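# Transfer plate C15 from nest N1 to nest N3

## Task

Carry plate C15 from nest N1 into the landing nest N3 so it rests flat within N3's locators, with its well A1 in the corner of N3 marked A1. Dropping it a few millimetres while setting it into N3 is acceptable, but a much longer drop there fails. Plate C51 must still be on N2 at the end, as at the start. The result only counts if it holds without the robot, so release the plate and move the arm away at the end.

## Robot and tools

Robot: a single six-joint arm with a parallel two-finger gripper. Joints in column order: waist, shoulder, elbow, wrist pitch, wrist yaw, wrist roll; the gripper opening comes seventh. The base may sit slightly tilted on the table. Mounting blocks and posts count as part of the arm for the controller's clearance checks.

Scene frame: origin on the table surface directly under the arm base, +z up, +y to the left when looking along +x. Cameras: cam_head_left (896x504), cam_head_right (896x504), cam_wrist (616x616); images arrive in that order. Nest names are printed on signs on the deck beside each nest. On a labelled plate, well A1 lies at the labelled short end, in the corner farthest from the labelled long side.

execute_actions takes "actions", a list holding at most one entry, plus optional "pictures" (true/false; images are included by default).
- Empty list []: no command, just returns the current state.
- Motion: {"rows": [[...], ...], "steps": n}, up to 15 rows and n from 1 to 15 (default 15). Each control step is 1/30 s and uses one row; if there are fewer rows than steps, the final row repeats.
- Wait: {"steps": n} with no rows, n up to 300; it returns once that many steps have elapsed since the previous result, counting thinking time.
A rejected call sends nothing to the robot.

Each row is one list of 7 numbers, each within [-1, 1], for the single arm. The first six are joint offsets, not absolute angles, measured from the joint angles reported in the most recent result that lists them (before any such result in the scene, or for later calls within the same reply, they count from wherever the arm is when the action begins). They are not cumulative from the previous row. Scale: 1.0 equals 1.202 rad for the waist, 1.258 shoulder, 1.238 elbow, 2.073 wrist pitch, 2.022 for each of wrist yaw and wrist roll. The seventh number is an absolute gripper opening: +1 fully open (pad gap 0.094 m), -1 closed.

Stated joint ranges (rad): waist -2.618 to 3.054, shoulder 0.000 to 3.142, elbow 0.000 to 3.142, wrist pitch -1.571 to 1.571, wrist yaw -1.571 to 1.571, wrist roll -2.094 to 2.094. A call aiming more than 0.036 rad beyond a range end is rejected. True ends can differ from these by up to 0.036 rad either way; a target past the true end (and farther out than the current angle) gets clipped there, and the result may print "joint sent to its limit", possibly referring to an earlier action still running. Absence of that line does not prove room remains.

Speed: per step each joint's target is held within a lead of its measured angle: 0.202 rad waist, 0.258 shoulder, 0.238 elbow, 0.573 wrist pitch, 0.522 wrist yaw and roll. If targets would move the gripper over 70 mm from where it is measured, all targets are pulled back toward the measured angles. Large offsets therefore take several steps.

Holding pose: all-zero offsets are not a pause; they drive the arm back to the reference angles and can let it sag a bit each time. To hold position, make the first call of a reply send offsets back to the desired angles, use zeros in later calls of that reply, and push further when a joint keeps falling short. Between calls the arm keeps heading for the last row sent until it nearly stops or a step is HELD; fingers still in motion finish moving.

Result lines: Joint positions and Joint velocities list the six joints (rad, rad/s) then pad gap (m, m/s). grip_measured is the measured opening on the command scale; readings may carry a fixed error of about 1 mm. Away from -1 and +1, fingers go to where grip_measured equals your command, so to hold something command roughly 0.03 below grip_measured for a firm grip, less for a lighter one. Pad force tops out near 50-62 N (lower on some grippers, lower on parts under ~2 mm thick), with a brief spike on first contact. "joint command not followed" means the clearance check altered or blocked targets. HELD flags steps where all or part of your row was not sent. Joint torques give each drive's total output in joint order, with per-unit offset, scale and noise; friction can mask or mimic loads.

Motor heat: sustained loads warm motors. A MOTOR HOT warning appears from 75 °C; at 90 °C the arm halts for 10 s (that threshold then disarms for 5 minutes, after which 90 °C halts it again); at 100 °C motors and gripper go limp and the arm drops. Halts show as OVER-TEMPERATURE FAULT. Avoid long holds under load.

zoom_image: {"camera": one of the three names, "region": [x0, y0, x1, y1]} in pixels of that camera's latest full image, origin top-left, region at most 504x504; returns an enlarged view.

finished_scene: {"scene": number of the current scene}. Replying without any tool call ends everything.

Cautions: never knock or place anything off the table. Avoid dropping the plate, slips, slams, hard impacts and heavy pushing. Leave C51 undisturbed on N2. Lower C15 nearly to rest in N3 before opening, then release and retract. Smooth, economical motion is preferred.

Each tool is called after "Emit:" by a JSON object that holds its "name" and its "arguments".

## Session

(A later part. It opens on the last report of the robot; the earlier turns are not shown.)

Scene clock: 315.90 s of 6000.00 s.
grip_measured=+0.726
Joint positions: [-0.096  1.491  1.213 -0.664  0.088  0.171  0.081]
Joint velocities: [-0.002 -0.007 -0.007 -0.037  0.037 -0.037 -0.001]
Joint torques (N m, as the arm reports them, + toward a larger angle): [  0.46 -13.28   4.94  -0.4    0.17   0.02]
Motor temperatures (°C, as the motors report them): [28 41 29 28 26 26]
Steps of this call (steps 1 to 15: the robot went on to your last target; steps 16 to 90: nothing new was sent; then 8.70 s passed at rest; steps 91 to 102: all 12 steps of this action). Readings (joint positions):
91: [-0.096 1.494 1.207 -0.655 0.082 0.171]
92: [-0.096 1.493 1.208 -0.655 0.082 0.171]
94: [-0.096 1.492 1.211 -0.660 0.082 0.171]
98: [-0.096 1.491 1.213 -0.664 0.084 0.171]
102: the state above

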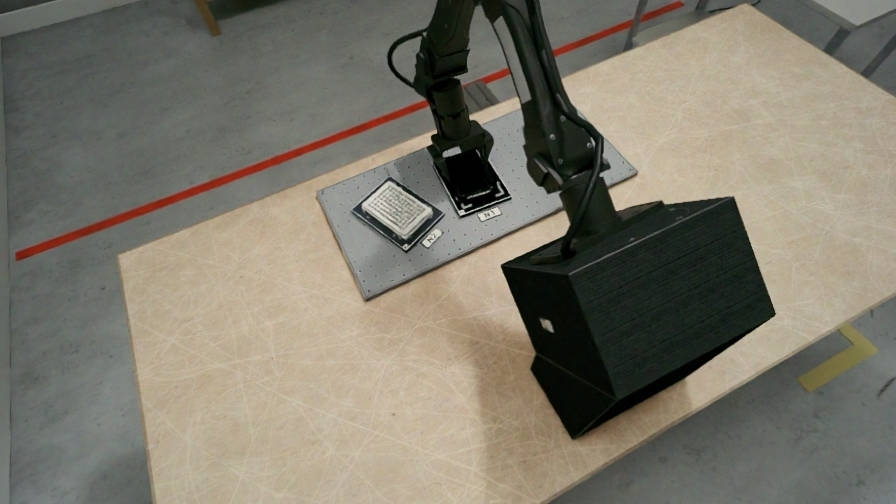

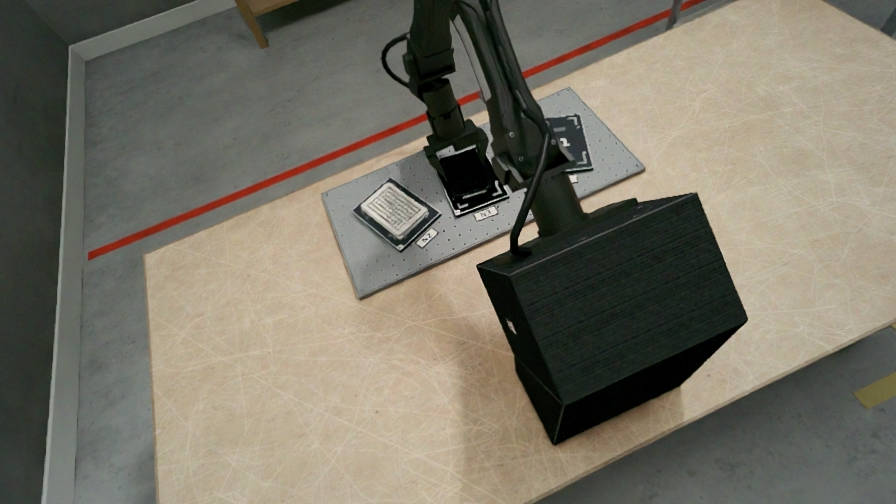

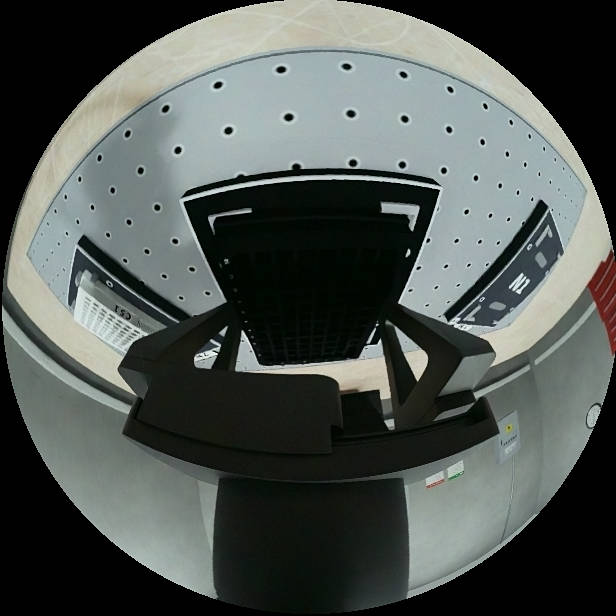

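Emit:
{"name": "execute_actions", "arguments": {"actions": [{"rows":[[0,-0.014,0.014,0,0.008,0,0.6],[0,-0.014,0.014,0,0.012,0,0.6],[0,-0.014,0.014,0,0.015,0,0.6],[0,-0.014,0.014,0,0.017,0,0.6]],"steps":10}]}}

Emit:
{"name": "zoom_image", "arguments": {"camera": "cam_wrist", "region": [150,120,490,400]}}

Emit:
{"name": "zoom_image", "arguments": {"camera": "cam_head_left", "region": [410,110,540,230]}}

Scene clock: 325.63 s of 6000.00 s.
grip_measured=+0.726
Joint positions: [-0.096  1.491  1.213 -0.665  0.09   0.171  0.081]
Joint velocities: [-0.012 -0.012 -0.002 -0.051 -0.007 -0.022 -0.   ]
Joint torques (N m, as the arm reports them, + toward a larger angle): [  0.64 -12.65   4.31  -0.54   0.29  -0.01]
Motor temperatures (°C, as the motors report them): [28 42 30 28 26 26]
Steps of this call (steps 1 to 15: the robot went on to your last target; steps 16 to 90: nothing new was sent; then 6.40 s passed at rest; steps 91 to 100: all 10 steps of this action). Readings (joint positions):
91: [-0.096 1.491 1.213 -0.665 0.088 0.171]
92: [-0.096 1.491 1.213 -0.665 0.088 0.171]
94: [-0.096 1.491 1.213 -0.665 0.090 0.171]
98: [-0.096 1.491 1.213 -0.665 0.090 0.171]
100: the state above

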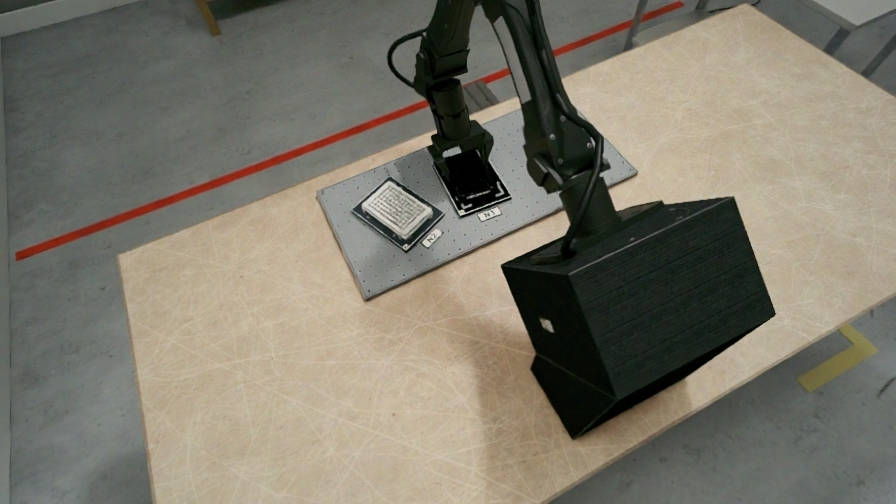

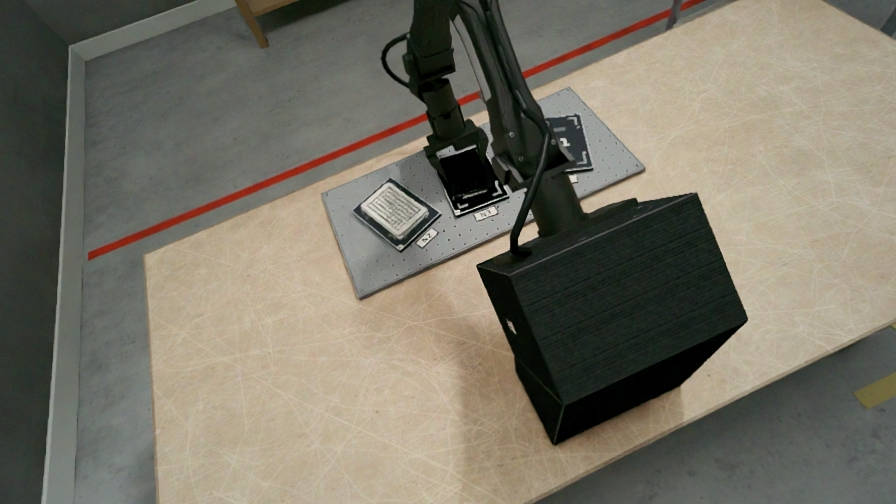

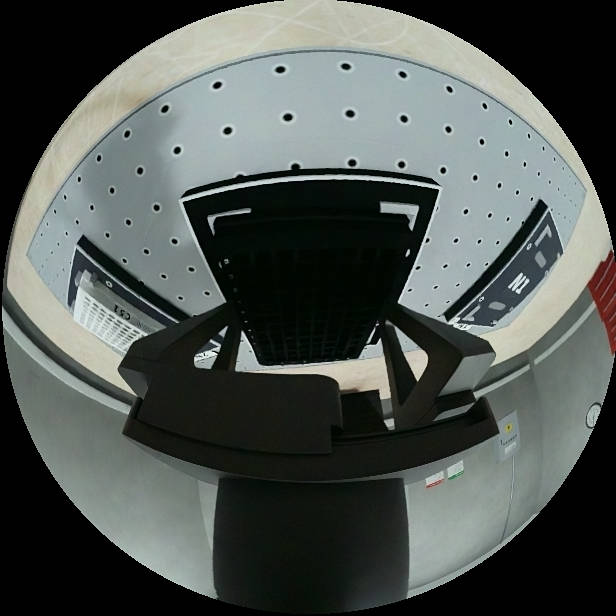

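Region (150, 120, 490, 400) of cam_wrist's 616x616 image, scaled by 1.482, with more detail than that image has; it fills the top 415 rows of this view, and the rest is white.

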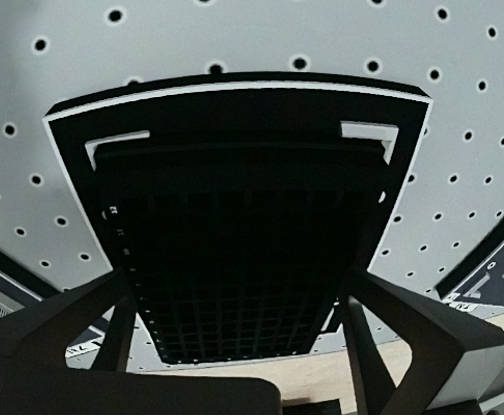

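Region (410, 110, 540, 230) of cam_head_left's 896x504 image, scaled by 3.877, with more detail than that image has; it fills the top 465 rows of this view, and the rest is white.

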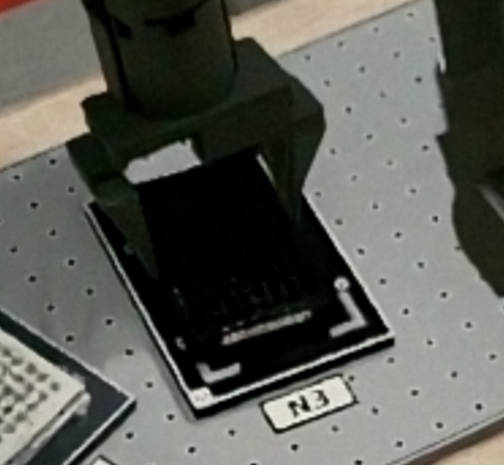

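Emit:
{"name": "execute_actions", "arguments": {"actions": [{"rows":[[0,-0.025,0.02,0,0,0,0.6],[0,-0.035,0.02,0,0,0,0.6],[0,-0.04,0.01,0.008,0,0,0.6],[0,-0.047,-0.01,0.016,0,0,0.6],[0,-0.054,-0.03,0.024,0.004,0,0.6],[0,-0.06,-0.05,0.032,0.008,0,0.6],[0,-0.064,-0.065,0.04,0.01,0,0.6],[0,-0.066,-0.075,0.044,0.01,0,0.6]],"steps":15}]}}

Emit:
{"name": "zoom_image", "arguments": {"camera": "cam_wrist", "region": [150,120,490,400]}}

Emit:
{"name": "zoom_image", "arguments": {"camera": "cam_head_left", "region": [410,110,540,230]}}

Scene clock: 347.20 s of 6000.00 s.
grip_measured=+0.726
Joint positions: [-0.096  1.427  1.13  -0.602  0.099  0.171  0.081]
Joint velocities: [-0.007 -0.017 -0.017  0.022  0.066  0.022 -0.001]
Joint torques (N m, as the arm reports them, + toward a larger angle): [  0.63 -12.26   2.35  -0.27   0.12  -0.05]
Motor temperatures (°C, as the motors report them): [28 43 30 28 26 26]
Steps of this call (steps 1 to 15: the robot went on to your last target; steps 16 to 90: nothing new was sent; then 18.07 s passed at rest; steps 91 to 105: all 15 steps of this action). Readings (joint positions):
91: [-0.096 1.491 1.213 -0.665 0.089 0.171]
92: [-0.096 1.489 1.213 -0.665 0.088 0.171]
94: [-0.096 1.481 1.211 -0.668 0.087 0.171]
98: [-0.096 1.439 1.163 -0.628 0.093 0.171]
105: the state above

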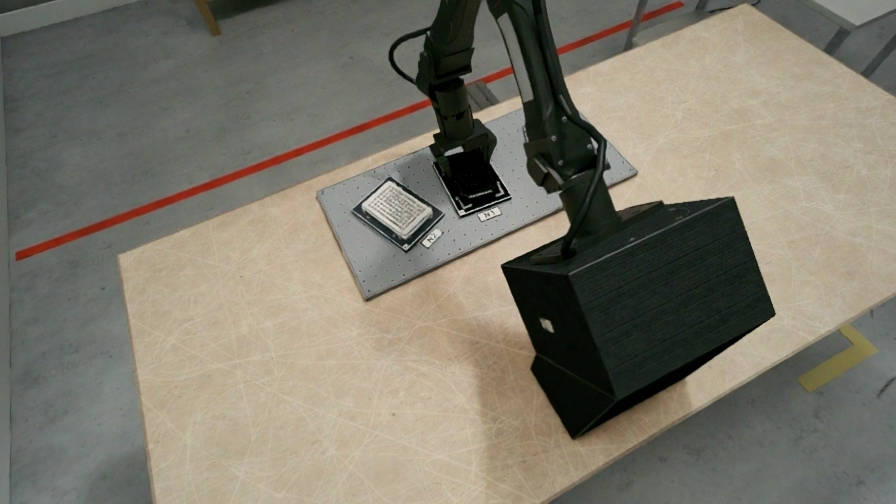

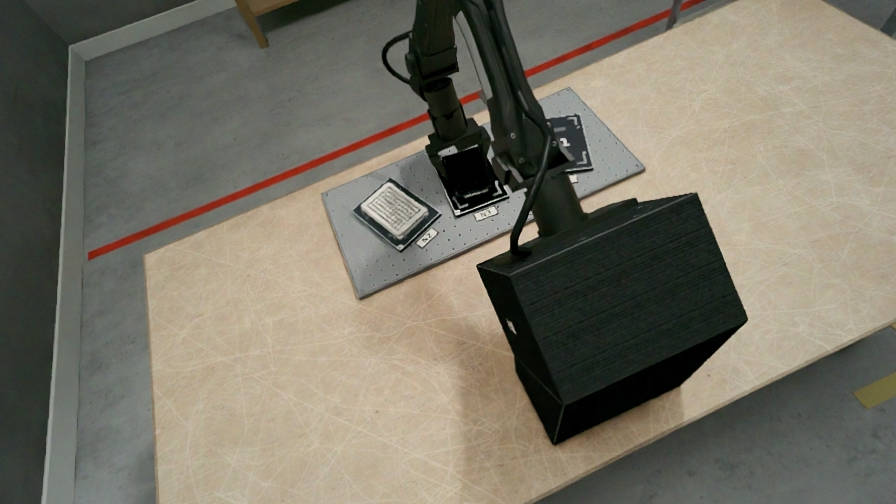

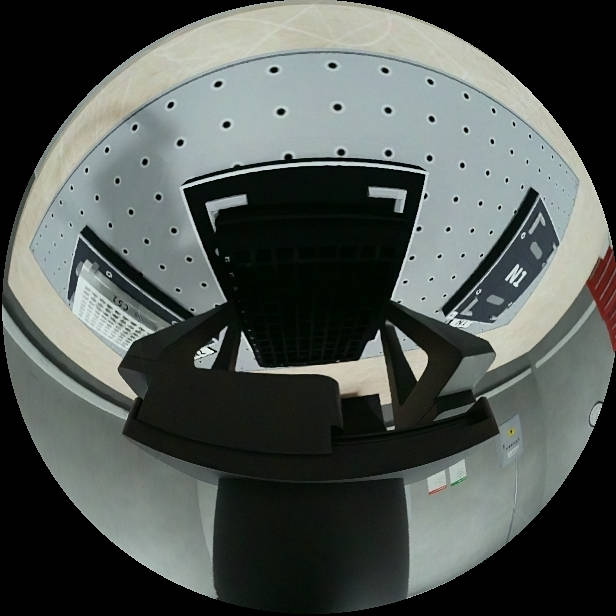

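Region (150, 120, 490, 400) of cam_wrist's 616x616 image, scaled by 1.482, with more detail than that image has; it fills the top 415 rows of this view, and the rest is white.

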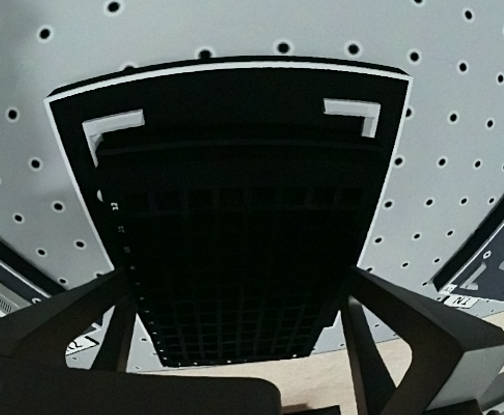

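Region (410, 110, 540, 230) of cam_head_left's 896x504 image, scaled by 3.877, with more detail than that image has; it fills the top 465 rows of this view, and the rest is white.

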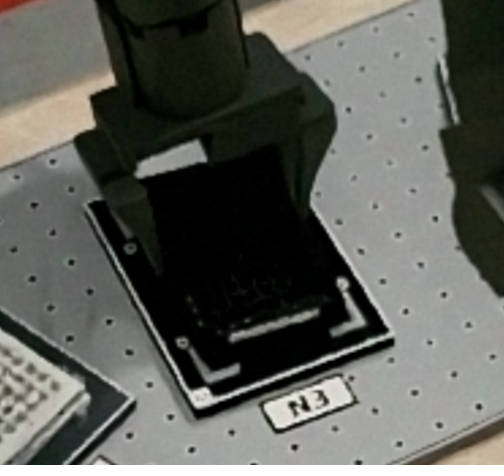

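Emit:
{"name": "execute_actions", "arguments": {"actions": [{"rows":[[0,0,0.02,0,0,-0.008,0.6],[0,0.004,0.03,-0.004,0,-0.015,0.6],[0,0.01,0.036,-0.008,0,-0.02,0.6],[0,0.016,0.04,-0.01,0,-0.024,0.6],[0,0.02,0.04,-0.01,0,-0.025,0.6]],"steps":12}]}}

Emit:
{"name": "zoom_image", "arguments": {"camera": "cam_wrist", "region": [150,120,490,400]}}

Emit:
{"name": "zoom_image", "arguments": {"camera": "cam_head_left", "region": [410,110,540,230]}}

Scene clock: 368.57 s of 6000.00 s.
grip_measured=+0.726
Joint positions: [-0.096  1.449  1.158 -0.607  0.101  0.129  0.081]
Joint velocities: [ 0.002  0.012  0.007 -0.051  0.022 -0.022 -0.001]
Joint torques (N m, as the arm reports them, + toward a larger angle): [  0.53 -10.34   4.55  -0.57  -0.02  -0.05]
Motor temperatures (°C, as the motors report them): [28 43 29 28 26 26]
Steps of this call (steps 1 to 30: the robot went on to your last target; steps 31 to 90: nothing new was sent; then 17.97 s passed at rest; steps 91 to 102: all 12 steps of this action). Readings (joint positions):
91: [-0.096 1.427 1.130 -0.588 0.101 0.169]
92: [-0.096 1.427 1.132 -0.590 0.101 0.166]
94: [-0.096 1.432 1.142 -0.600 0.101 0.154]
98: [-0.096 1.446 1.158 -0.602 0.101 0.137]
102: the state above

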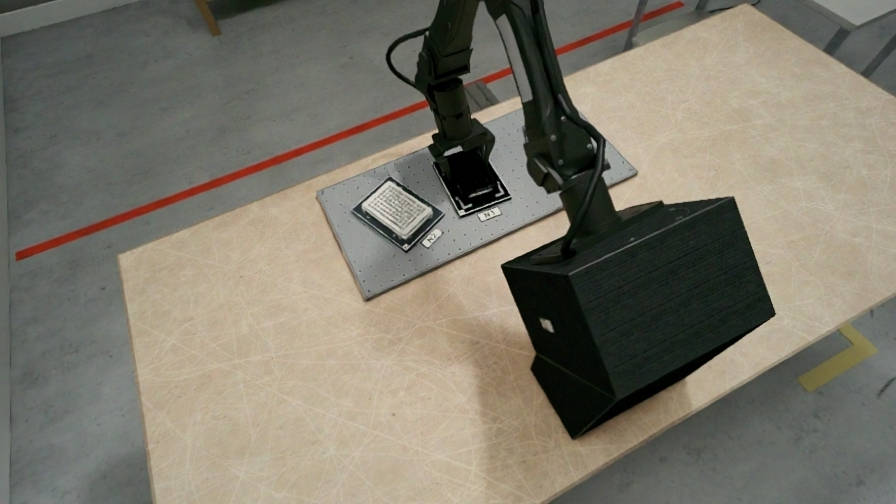

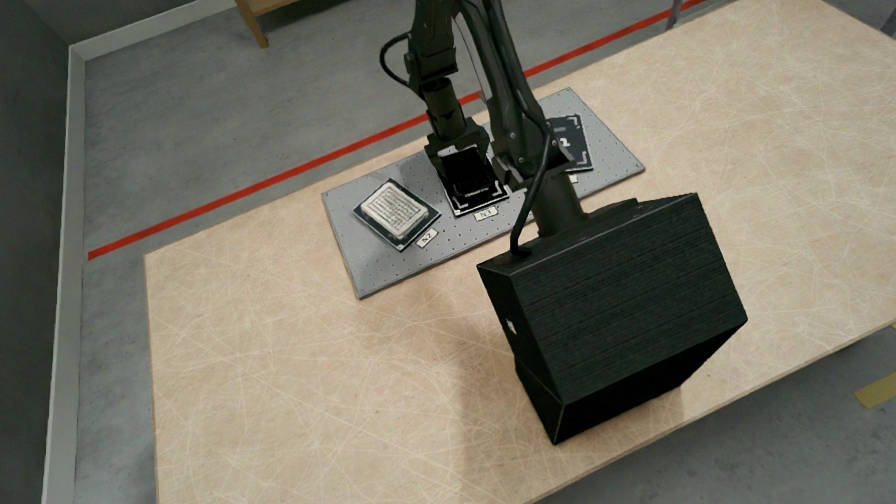

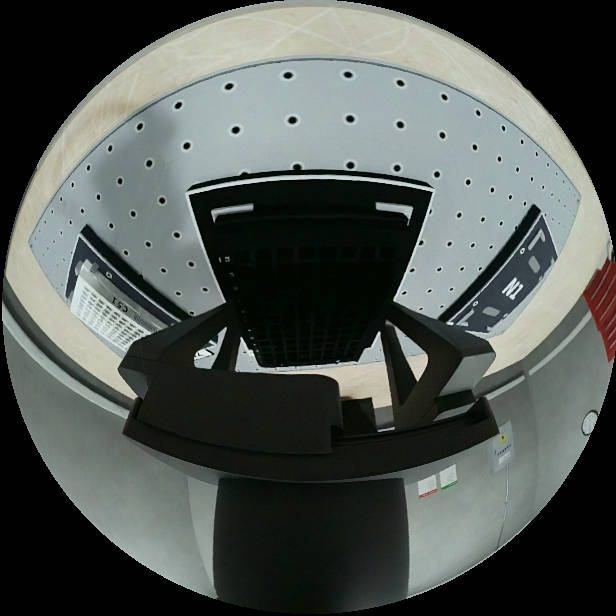

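Region (150, 120, 490, 400) of cam_wrist's 616x616 image, scaled by 1.482, with more detail than that image has; it fills the top 415 rows of this view, and the rest is white.

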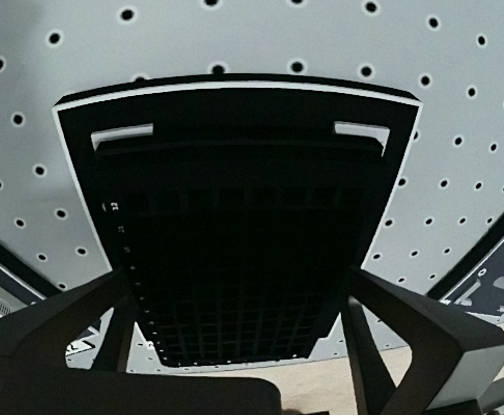

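Region (410, 110, 540, 230) of cam_head_left's 896x504 image, scaled by 3.877, with more detail than that image has; it fills the top 465 rows of this view, and the rest is white.

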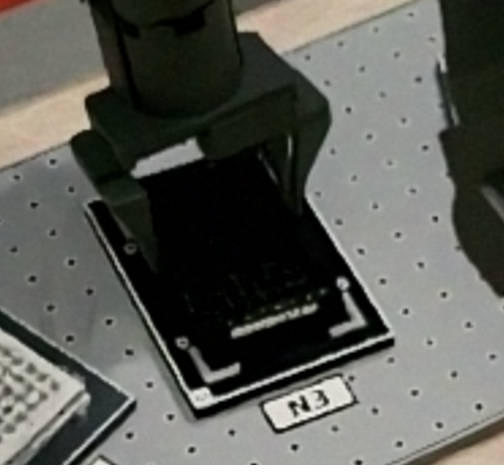

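Emit:
{"name": "execute_actions", "arguments": {"actions": [{"rows":[[-0.006,0.006,-0.004,0.004,0,0,0.6],[-0.011,0.012,-0.008,0.008,0,0,0.6],[-0.014,0.017,-0.012,0.012,0,0,0.6],[-0.014,0.021,-0.014,0.015,0,0,0.6]],"steps":12}]}}

Emit:
{"name": "zoom_image", "arguments": {"camera": "cam_wrist", "region": [150,120,490,400]}}

Emit:
{"name": "zoom_image", "arguments": {"camera": "cam_head_left", "region": [410,110,540,230]}}

Scene clock: 379.43 s of 6000.00 s.
grip_measured=+0.726
Joint positions: [-0.102  1.467  1.157 -0.599  0.101  0.124  0.081]
Joint velocities: [-0.002  0.007 -0.017  0.022 -0.022  0.037 -0.   ]
Joint torques (N m, as the arm reports them, + toward a larger angle): [-0.46 -9.78  1.65 -0.18  0.01  0.05]
Motor temperatures (°C, as the motors report them): [28 42 29 28 26 26]
Steps of this call (steps 1 to 15: the robot went on to your last target; steps 16 to 90: nothing new was sent; then 7.47 s passed at rest; steps 91 to 102: all 12 steps of this action). Readings (joint positions):
91: [-0.096 1.449 1.158 -0.609 0.101 0.125]
92: [-0.096 1.450 1.158 -0.609 0.101 0.125]
94: [-0.098 1.457 1.158 -0.603 0.101 0.125]
98: [-0.102 1.467 1.157 -0.599 0.101 0.124]
102: the state above

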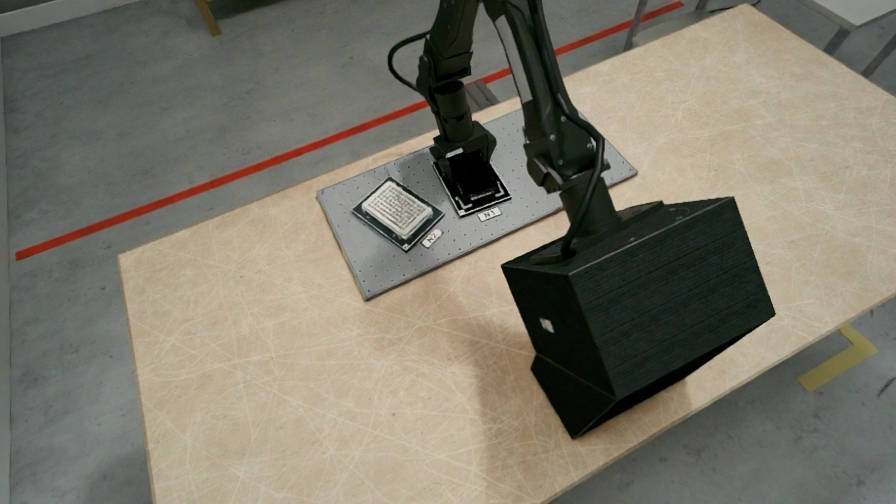

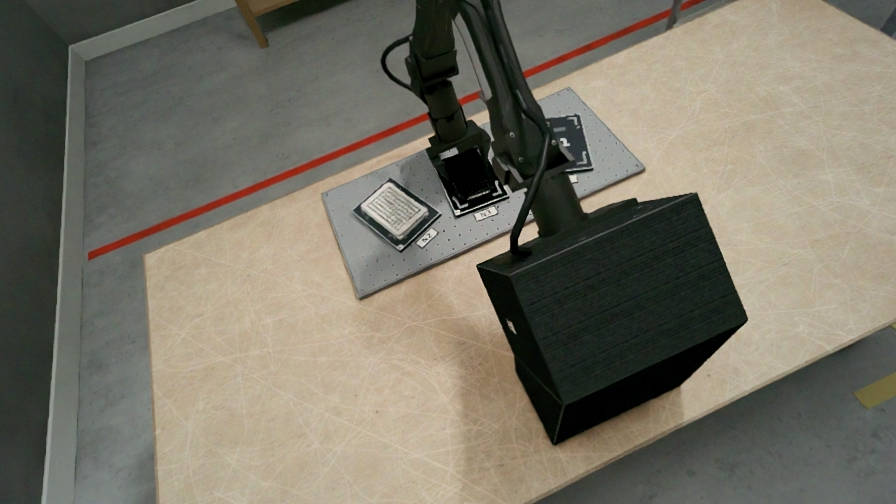

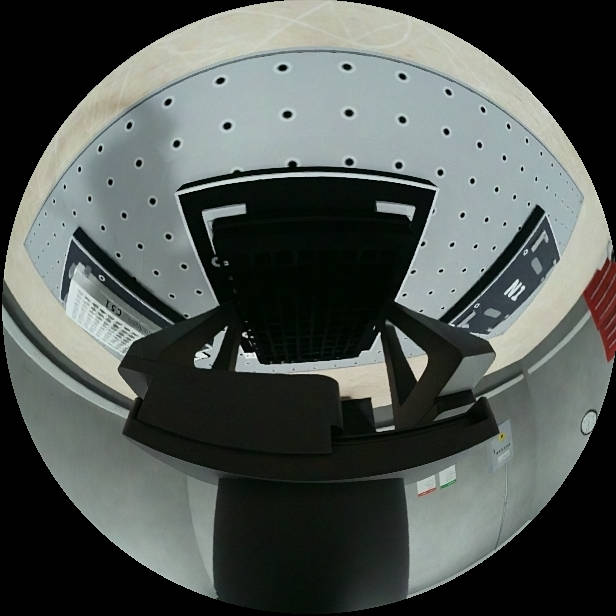

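Region (150, 120, 490, 400) of cam_wrist's 616x616 image, scaled by 1.482, with more detail than that image has; it fills the top 415 rows of this view, and the rest is white.

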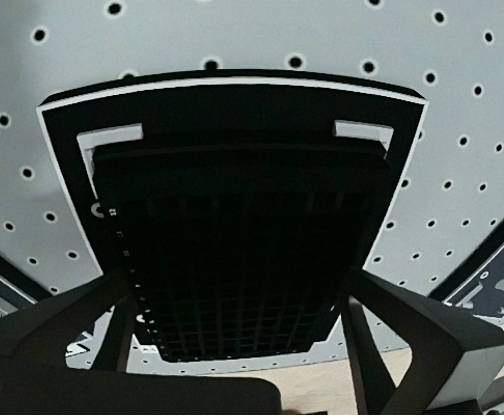

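Region (410, 110, 540, 230) of cam_head_left's 896x504 image, scaled by 3.877, with more detail than that image has; it fills the top 465 rows of this view, and the rest is white.

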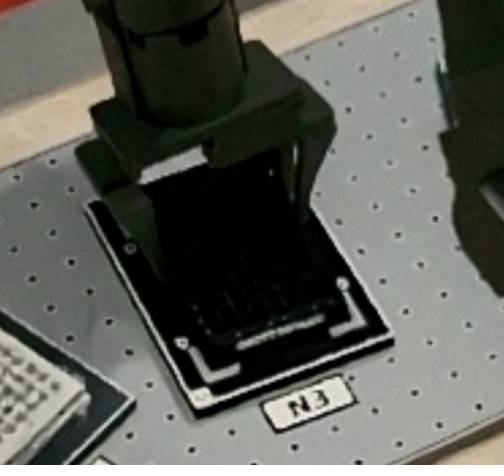

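Emit:
{"name": "execute_actions", "arguments": {"actions": [{"rows":[[0,0.006,-0.004,0.004,0,0,0.6],[0,0.011,-0.008,0.008,0,0,0.6],[0,0.015,-0.011,0.011,0,0,0.6],[0,0.018,-0.013,0.012,0,0,0.6]],"steps":12}]}}

Emit:
{"name": "zoom_image", "arguments": {"camera": "cam_wrist", "region": [150,120,490,400]}}

Emit:
{"name": "zoom_image", "arguments": {"camera": "cam_head_left", "region": [410,110,540,230]}}

Scene clock: 392.23 s of 6000.00 s.
grip_measured=+0.726
Joint positions: [-0.102  1.467  1.157 -0.599  0.101  0.123  0.081]
Joint velocities: [ 0.012  0.007 -0.002  0.022 -0.007  0.007  0.   ]
Joint torques (N m, as the arm reports them, + toward a larger angle): [ 0.52 -8.71  1.74 -0.17 -0.01  0.02]
Motor temperatures (°C, as the motors report them): [28 41 29 28 26 26]
Steps of this call (steps 1 to 15: the robot went on to your last target; steps 16 to 90: nothing new was sent; then 9.40 s passed at rest; steps 91 to 102: all 12 steps of this action). Readings (joint positions):
91: [-0.102 1.467 1.157 -0.599 0.101 0.123]
92: [-0.102 1.467 1.157 -0.599 0.101 0.123]
94: [-0.102 1.467 1.157 -0.599 0.101 0.123]
98: [-0.102 1.467 1.157 -0.599 0.101 0.123]
102: the state above

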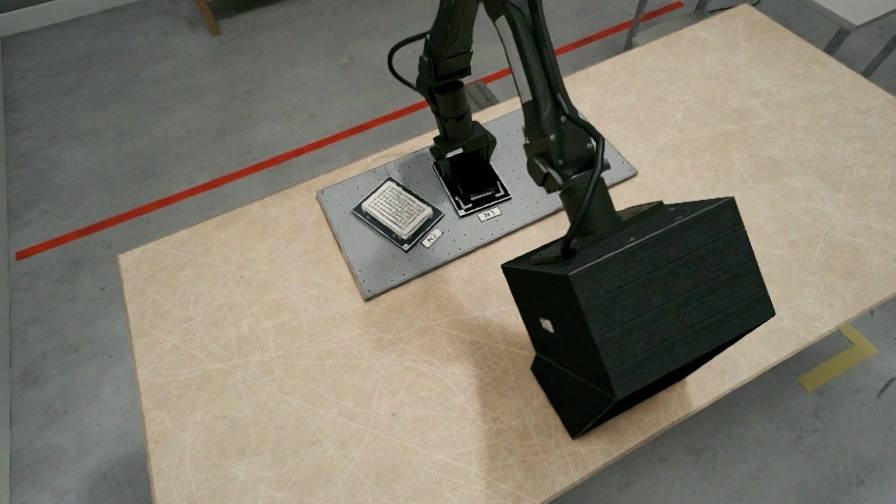

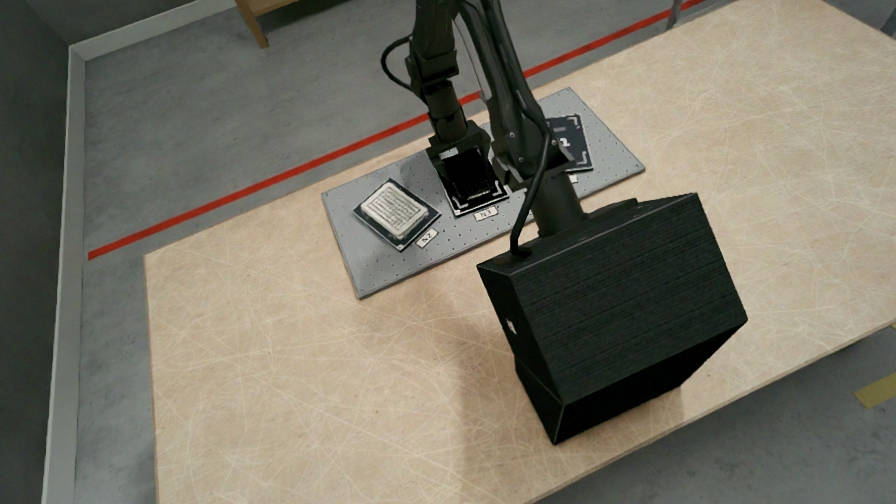

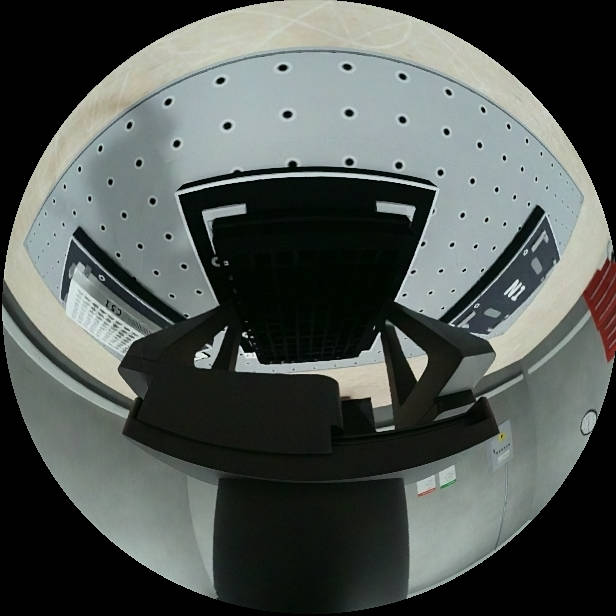

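Region (150, 120, 490, 400) of cam_wrist's 616x616 image, scaled by 1.482, with more detail than that image has; it fills the top 415 rows of this view, and the rest is white.

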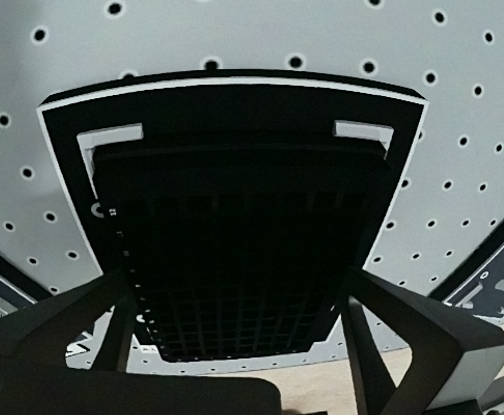

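Region (410, 110, 540, 230) of cam_head_left's 896x504 image, scaled by 3.877, with more detail than that image has; it fills the top 465 rows of this view, and the rest is white.

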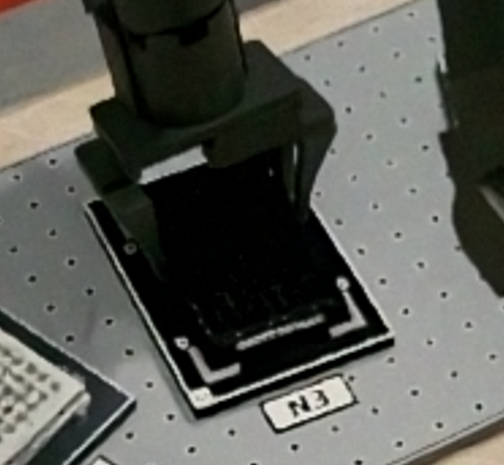

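Emit:
{"name": "execute_actions", "arguments": {"actions": [{"rows":[[0,0.008,0,0,0,0,0.68],[0,0.008,0,0,0,0,0.72],[0,0.008,0,0,0,0,0.74],[0,0.006,0,0,0,0,0.76],[0,0.004,0,0,0,0,0.79],[0,0,0,0,0,0,0.83],[0,0,0,0,0,0,0.9],[0,0,0,0,0,0,1],[0,-0.02,0.01,-0.005,0,0,1],[0,-0.04,0.02,-0.015,0,0,1],[0,-0.07,0.03,-0.03,0,0,1],[0,-0.1,0.04,-0.045,0,0,1],[0,-0.13,0.04,-0.055,0,0,1],[0,-0.16,0.04,-0.06,0,0,1]],"steps":15}]}}

Emit:
{"name": "execute_actions", "arguments": {"actions": [{"steps":10}]}}

Emit:
{"name": "zoom_image", "arguments": {"camera": "cam_wrist", "region": [190,150,430,370]}}

Emit:
{"name": "zoom_image", "arguments": {"camera": "cam_head_left", "region": [420,130,530,230]}}

Scene clock: 415.30 s of 6000.00 s.
grip_measured=+0.999
Joint positions: [-0.102  1.349  1.164 -0.677  0.101  0.123  0.094]
Joint velocities: [-0.012 -1.067  0.183 -0.418  0.007  0.007  0.001]
Joint torques (N m, as the arm reports them, + toward a larger angle): [  0.58 -12.     5.64  -0.18   0.01   0.01]
Motor temperatures (°C, as the motors report them): [28 40 29 28 26 26]
Steps of this call (steps 1 to 15: the robot went on to your last target; steps 16 to 90: nothing new was sent; then 19.57 s passed at rest; steps 91 to 105: all 15 steps of this action). Readings (joint positions):
91: [-0.102 1.467 1.157 -0.599 0.101 0.123]
92: [-0.102 1.467 1.157 -0.599 0.101 0.123]
94: [-0.102 1.467 1.157 -0.599 0.101 0.123]
98: [-0.102 1.467 1.157 -0.600 0.101 0.123]
105: the state above

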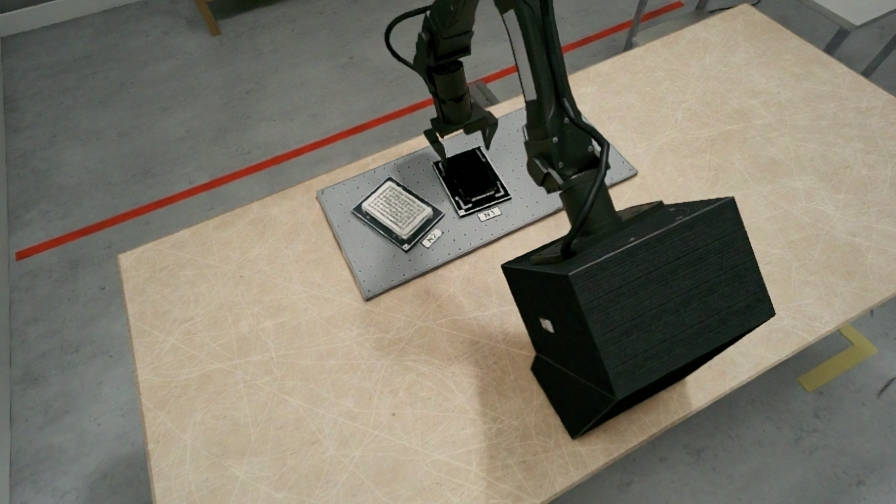

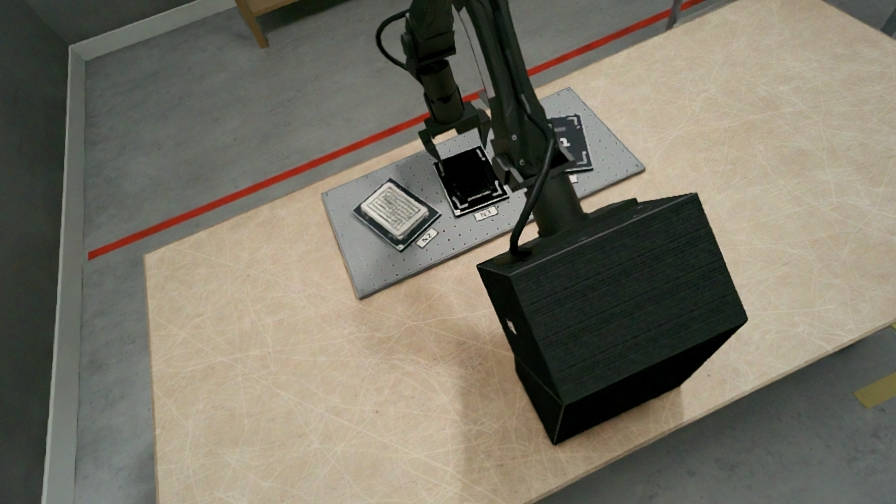

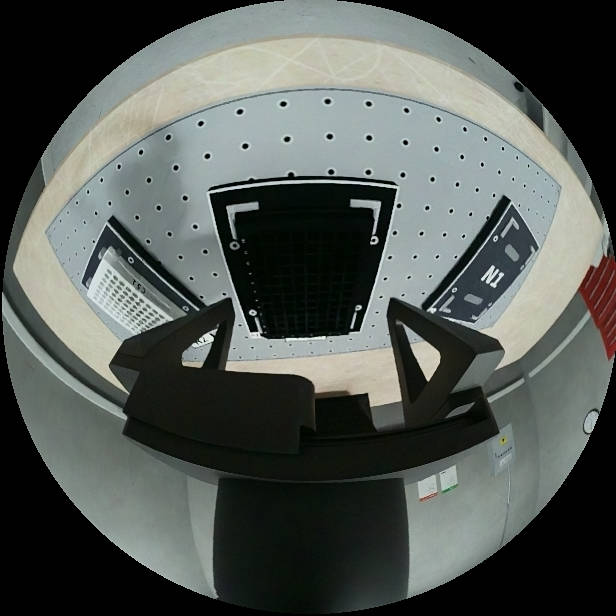

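Scene clock: 415.63 s of 6000.00 s.
grip_measured=+0.999
Joint positions: [-0.102  1.265  1.204 -0.707  0.101  0.123  0.094]
Joint velocities: [ 0.002  0.007 -0.012 -0.081 -0.022  0.007 -0.   ]
Joint torques (N m, as the arm reports them, + toward a larger angle): [  0.29 -10.45   4.47  -0.32   0.01  -0.01]
Motor temperatures (°C, as the motors report them): [28 40 29 28 26 26]
Steps of this call (steps 1 to 10: the robot went on to your last target). Readings (joint positions):
1: [-0.102 1.316 1.172 -0.687 0.101 0.123]
2: [-0.102 1.291 1.182 -0.691 0.101 0.123]
4: [-0.102 1.264 1.200 -0.692 0.101 0.123]
8: [-0.102 1.264 1.204 -0.701 0.101 0.123]
10: the state above

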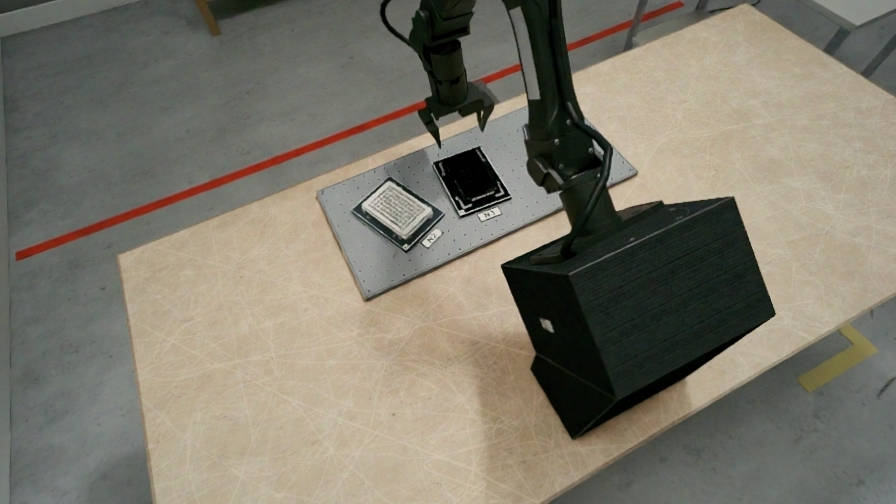

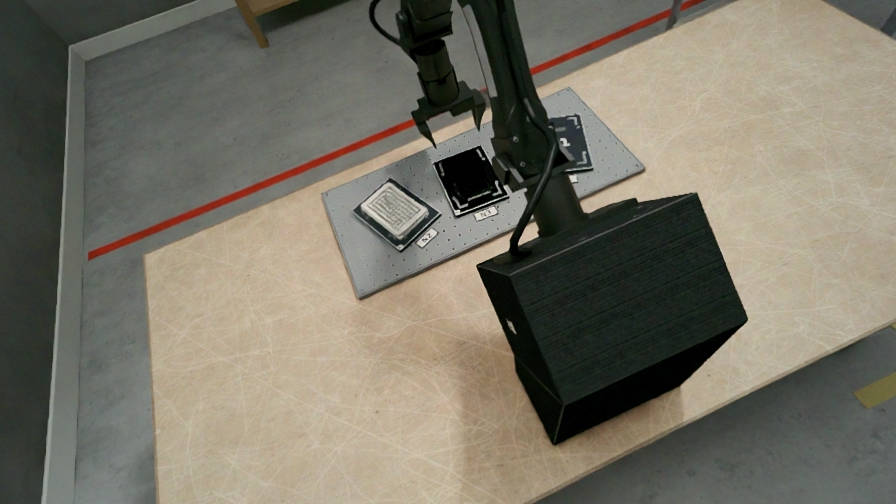

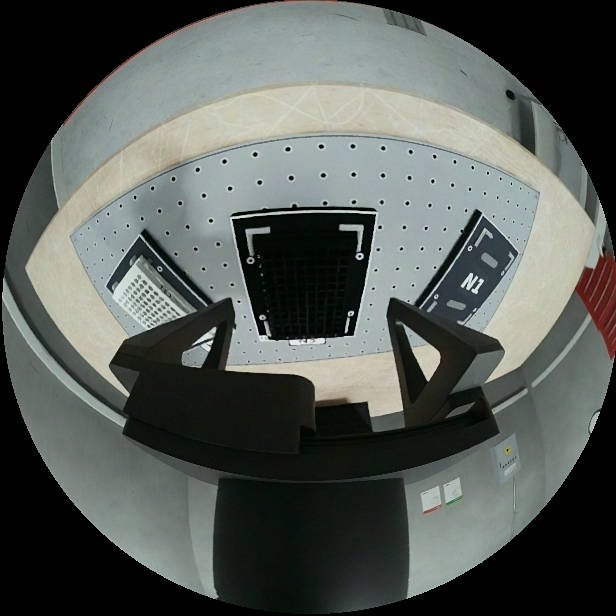

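Region (190, 150, 430, 370) of cam_wrist's 616x616 image, scaled by 2.100, with more detail than that image has; it fills the top 462 rows of this view, and the rest is white.

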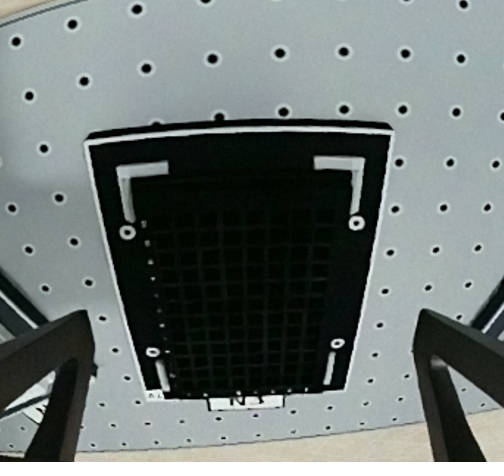

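Region (420, 130, 530, 230) of cam_head_left's 896x504 image, scaled by 4.582, with more detail than that image has; it fills the top 458 rows of this view, and the rest is white.

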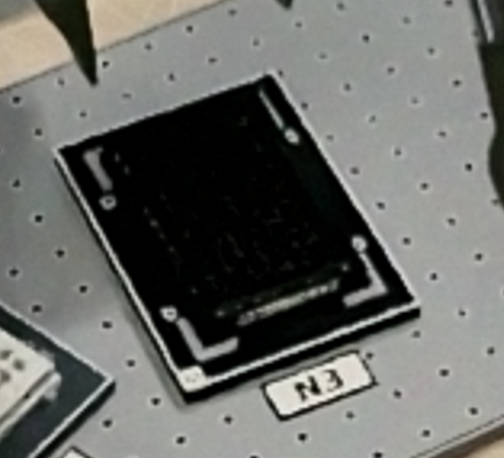

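Emit:
{"name": "zoom_image", "arguments": {"camera": "cam_head_left", "region": [445,170,520,225]}}

Emit:
{"name": "zoom_image", "arguments": {"camera": "cam_wrist", "region": [235,205,385,355]}}

Region (445, 170, 520, 225) of cam_head_left's 896x504 image, scaled by 6.720, with more detail than that image has; it fills the top 370 rows of this view, and the rest is white.

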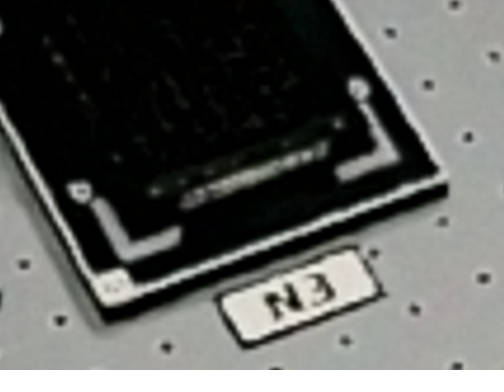

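Region (235, 205, 385, 355) of cam_wrist's 616x616 image, scaled by 3.360, with more detail than that image has.

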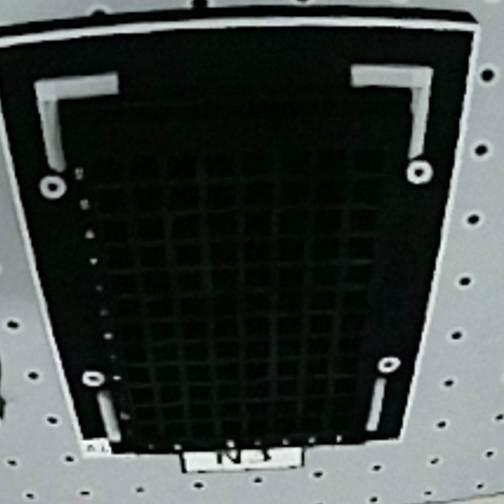

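Emit:
{"name": "finished_scene", "arguments": {"scene": 2}}

The scene is finished: the task was done.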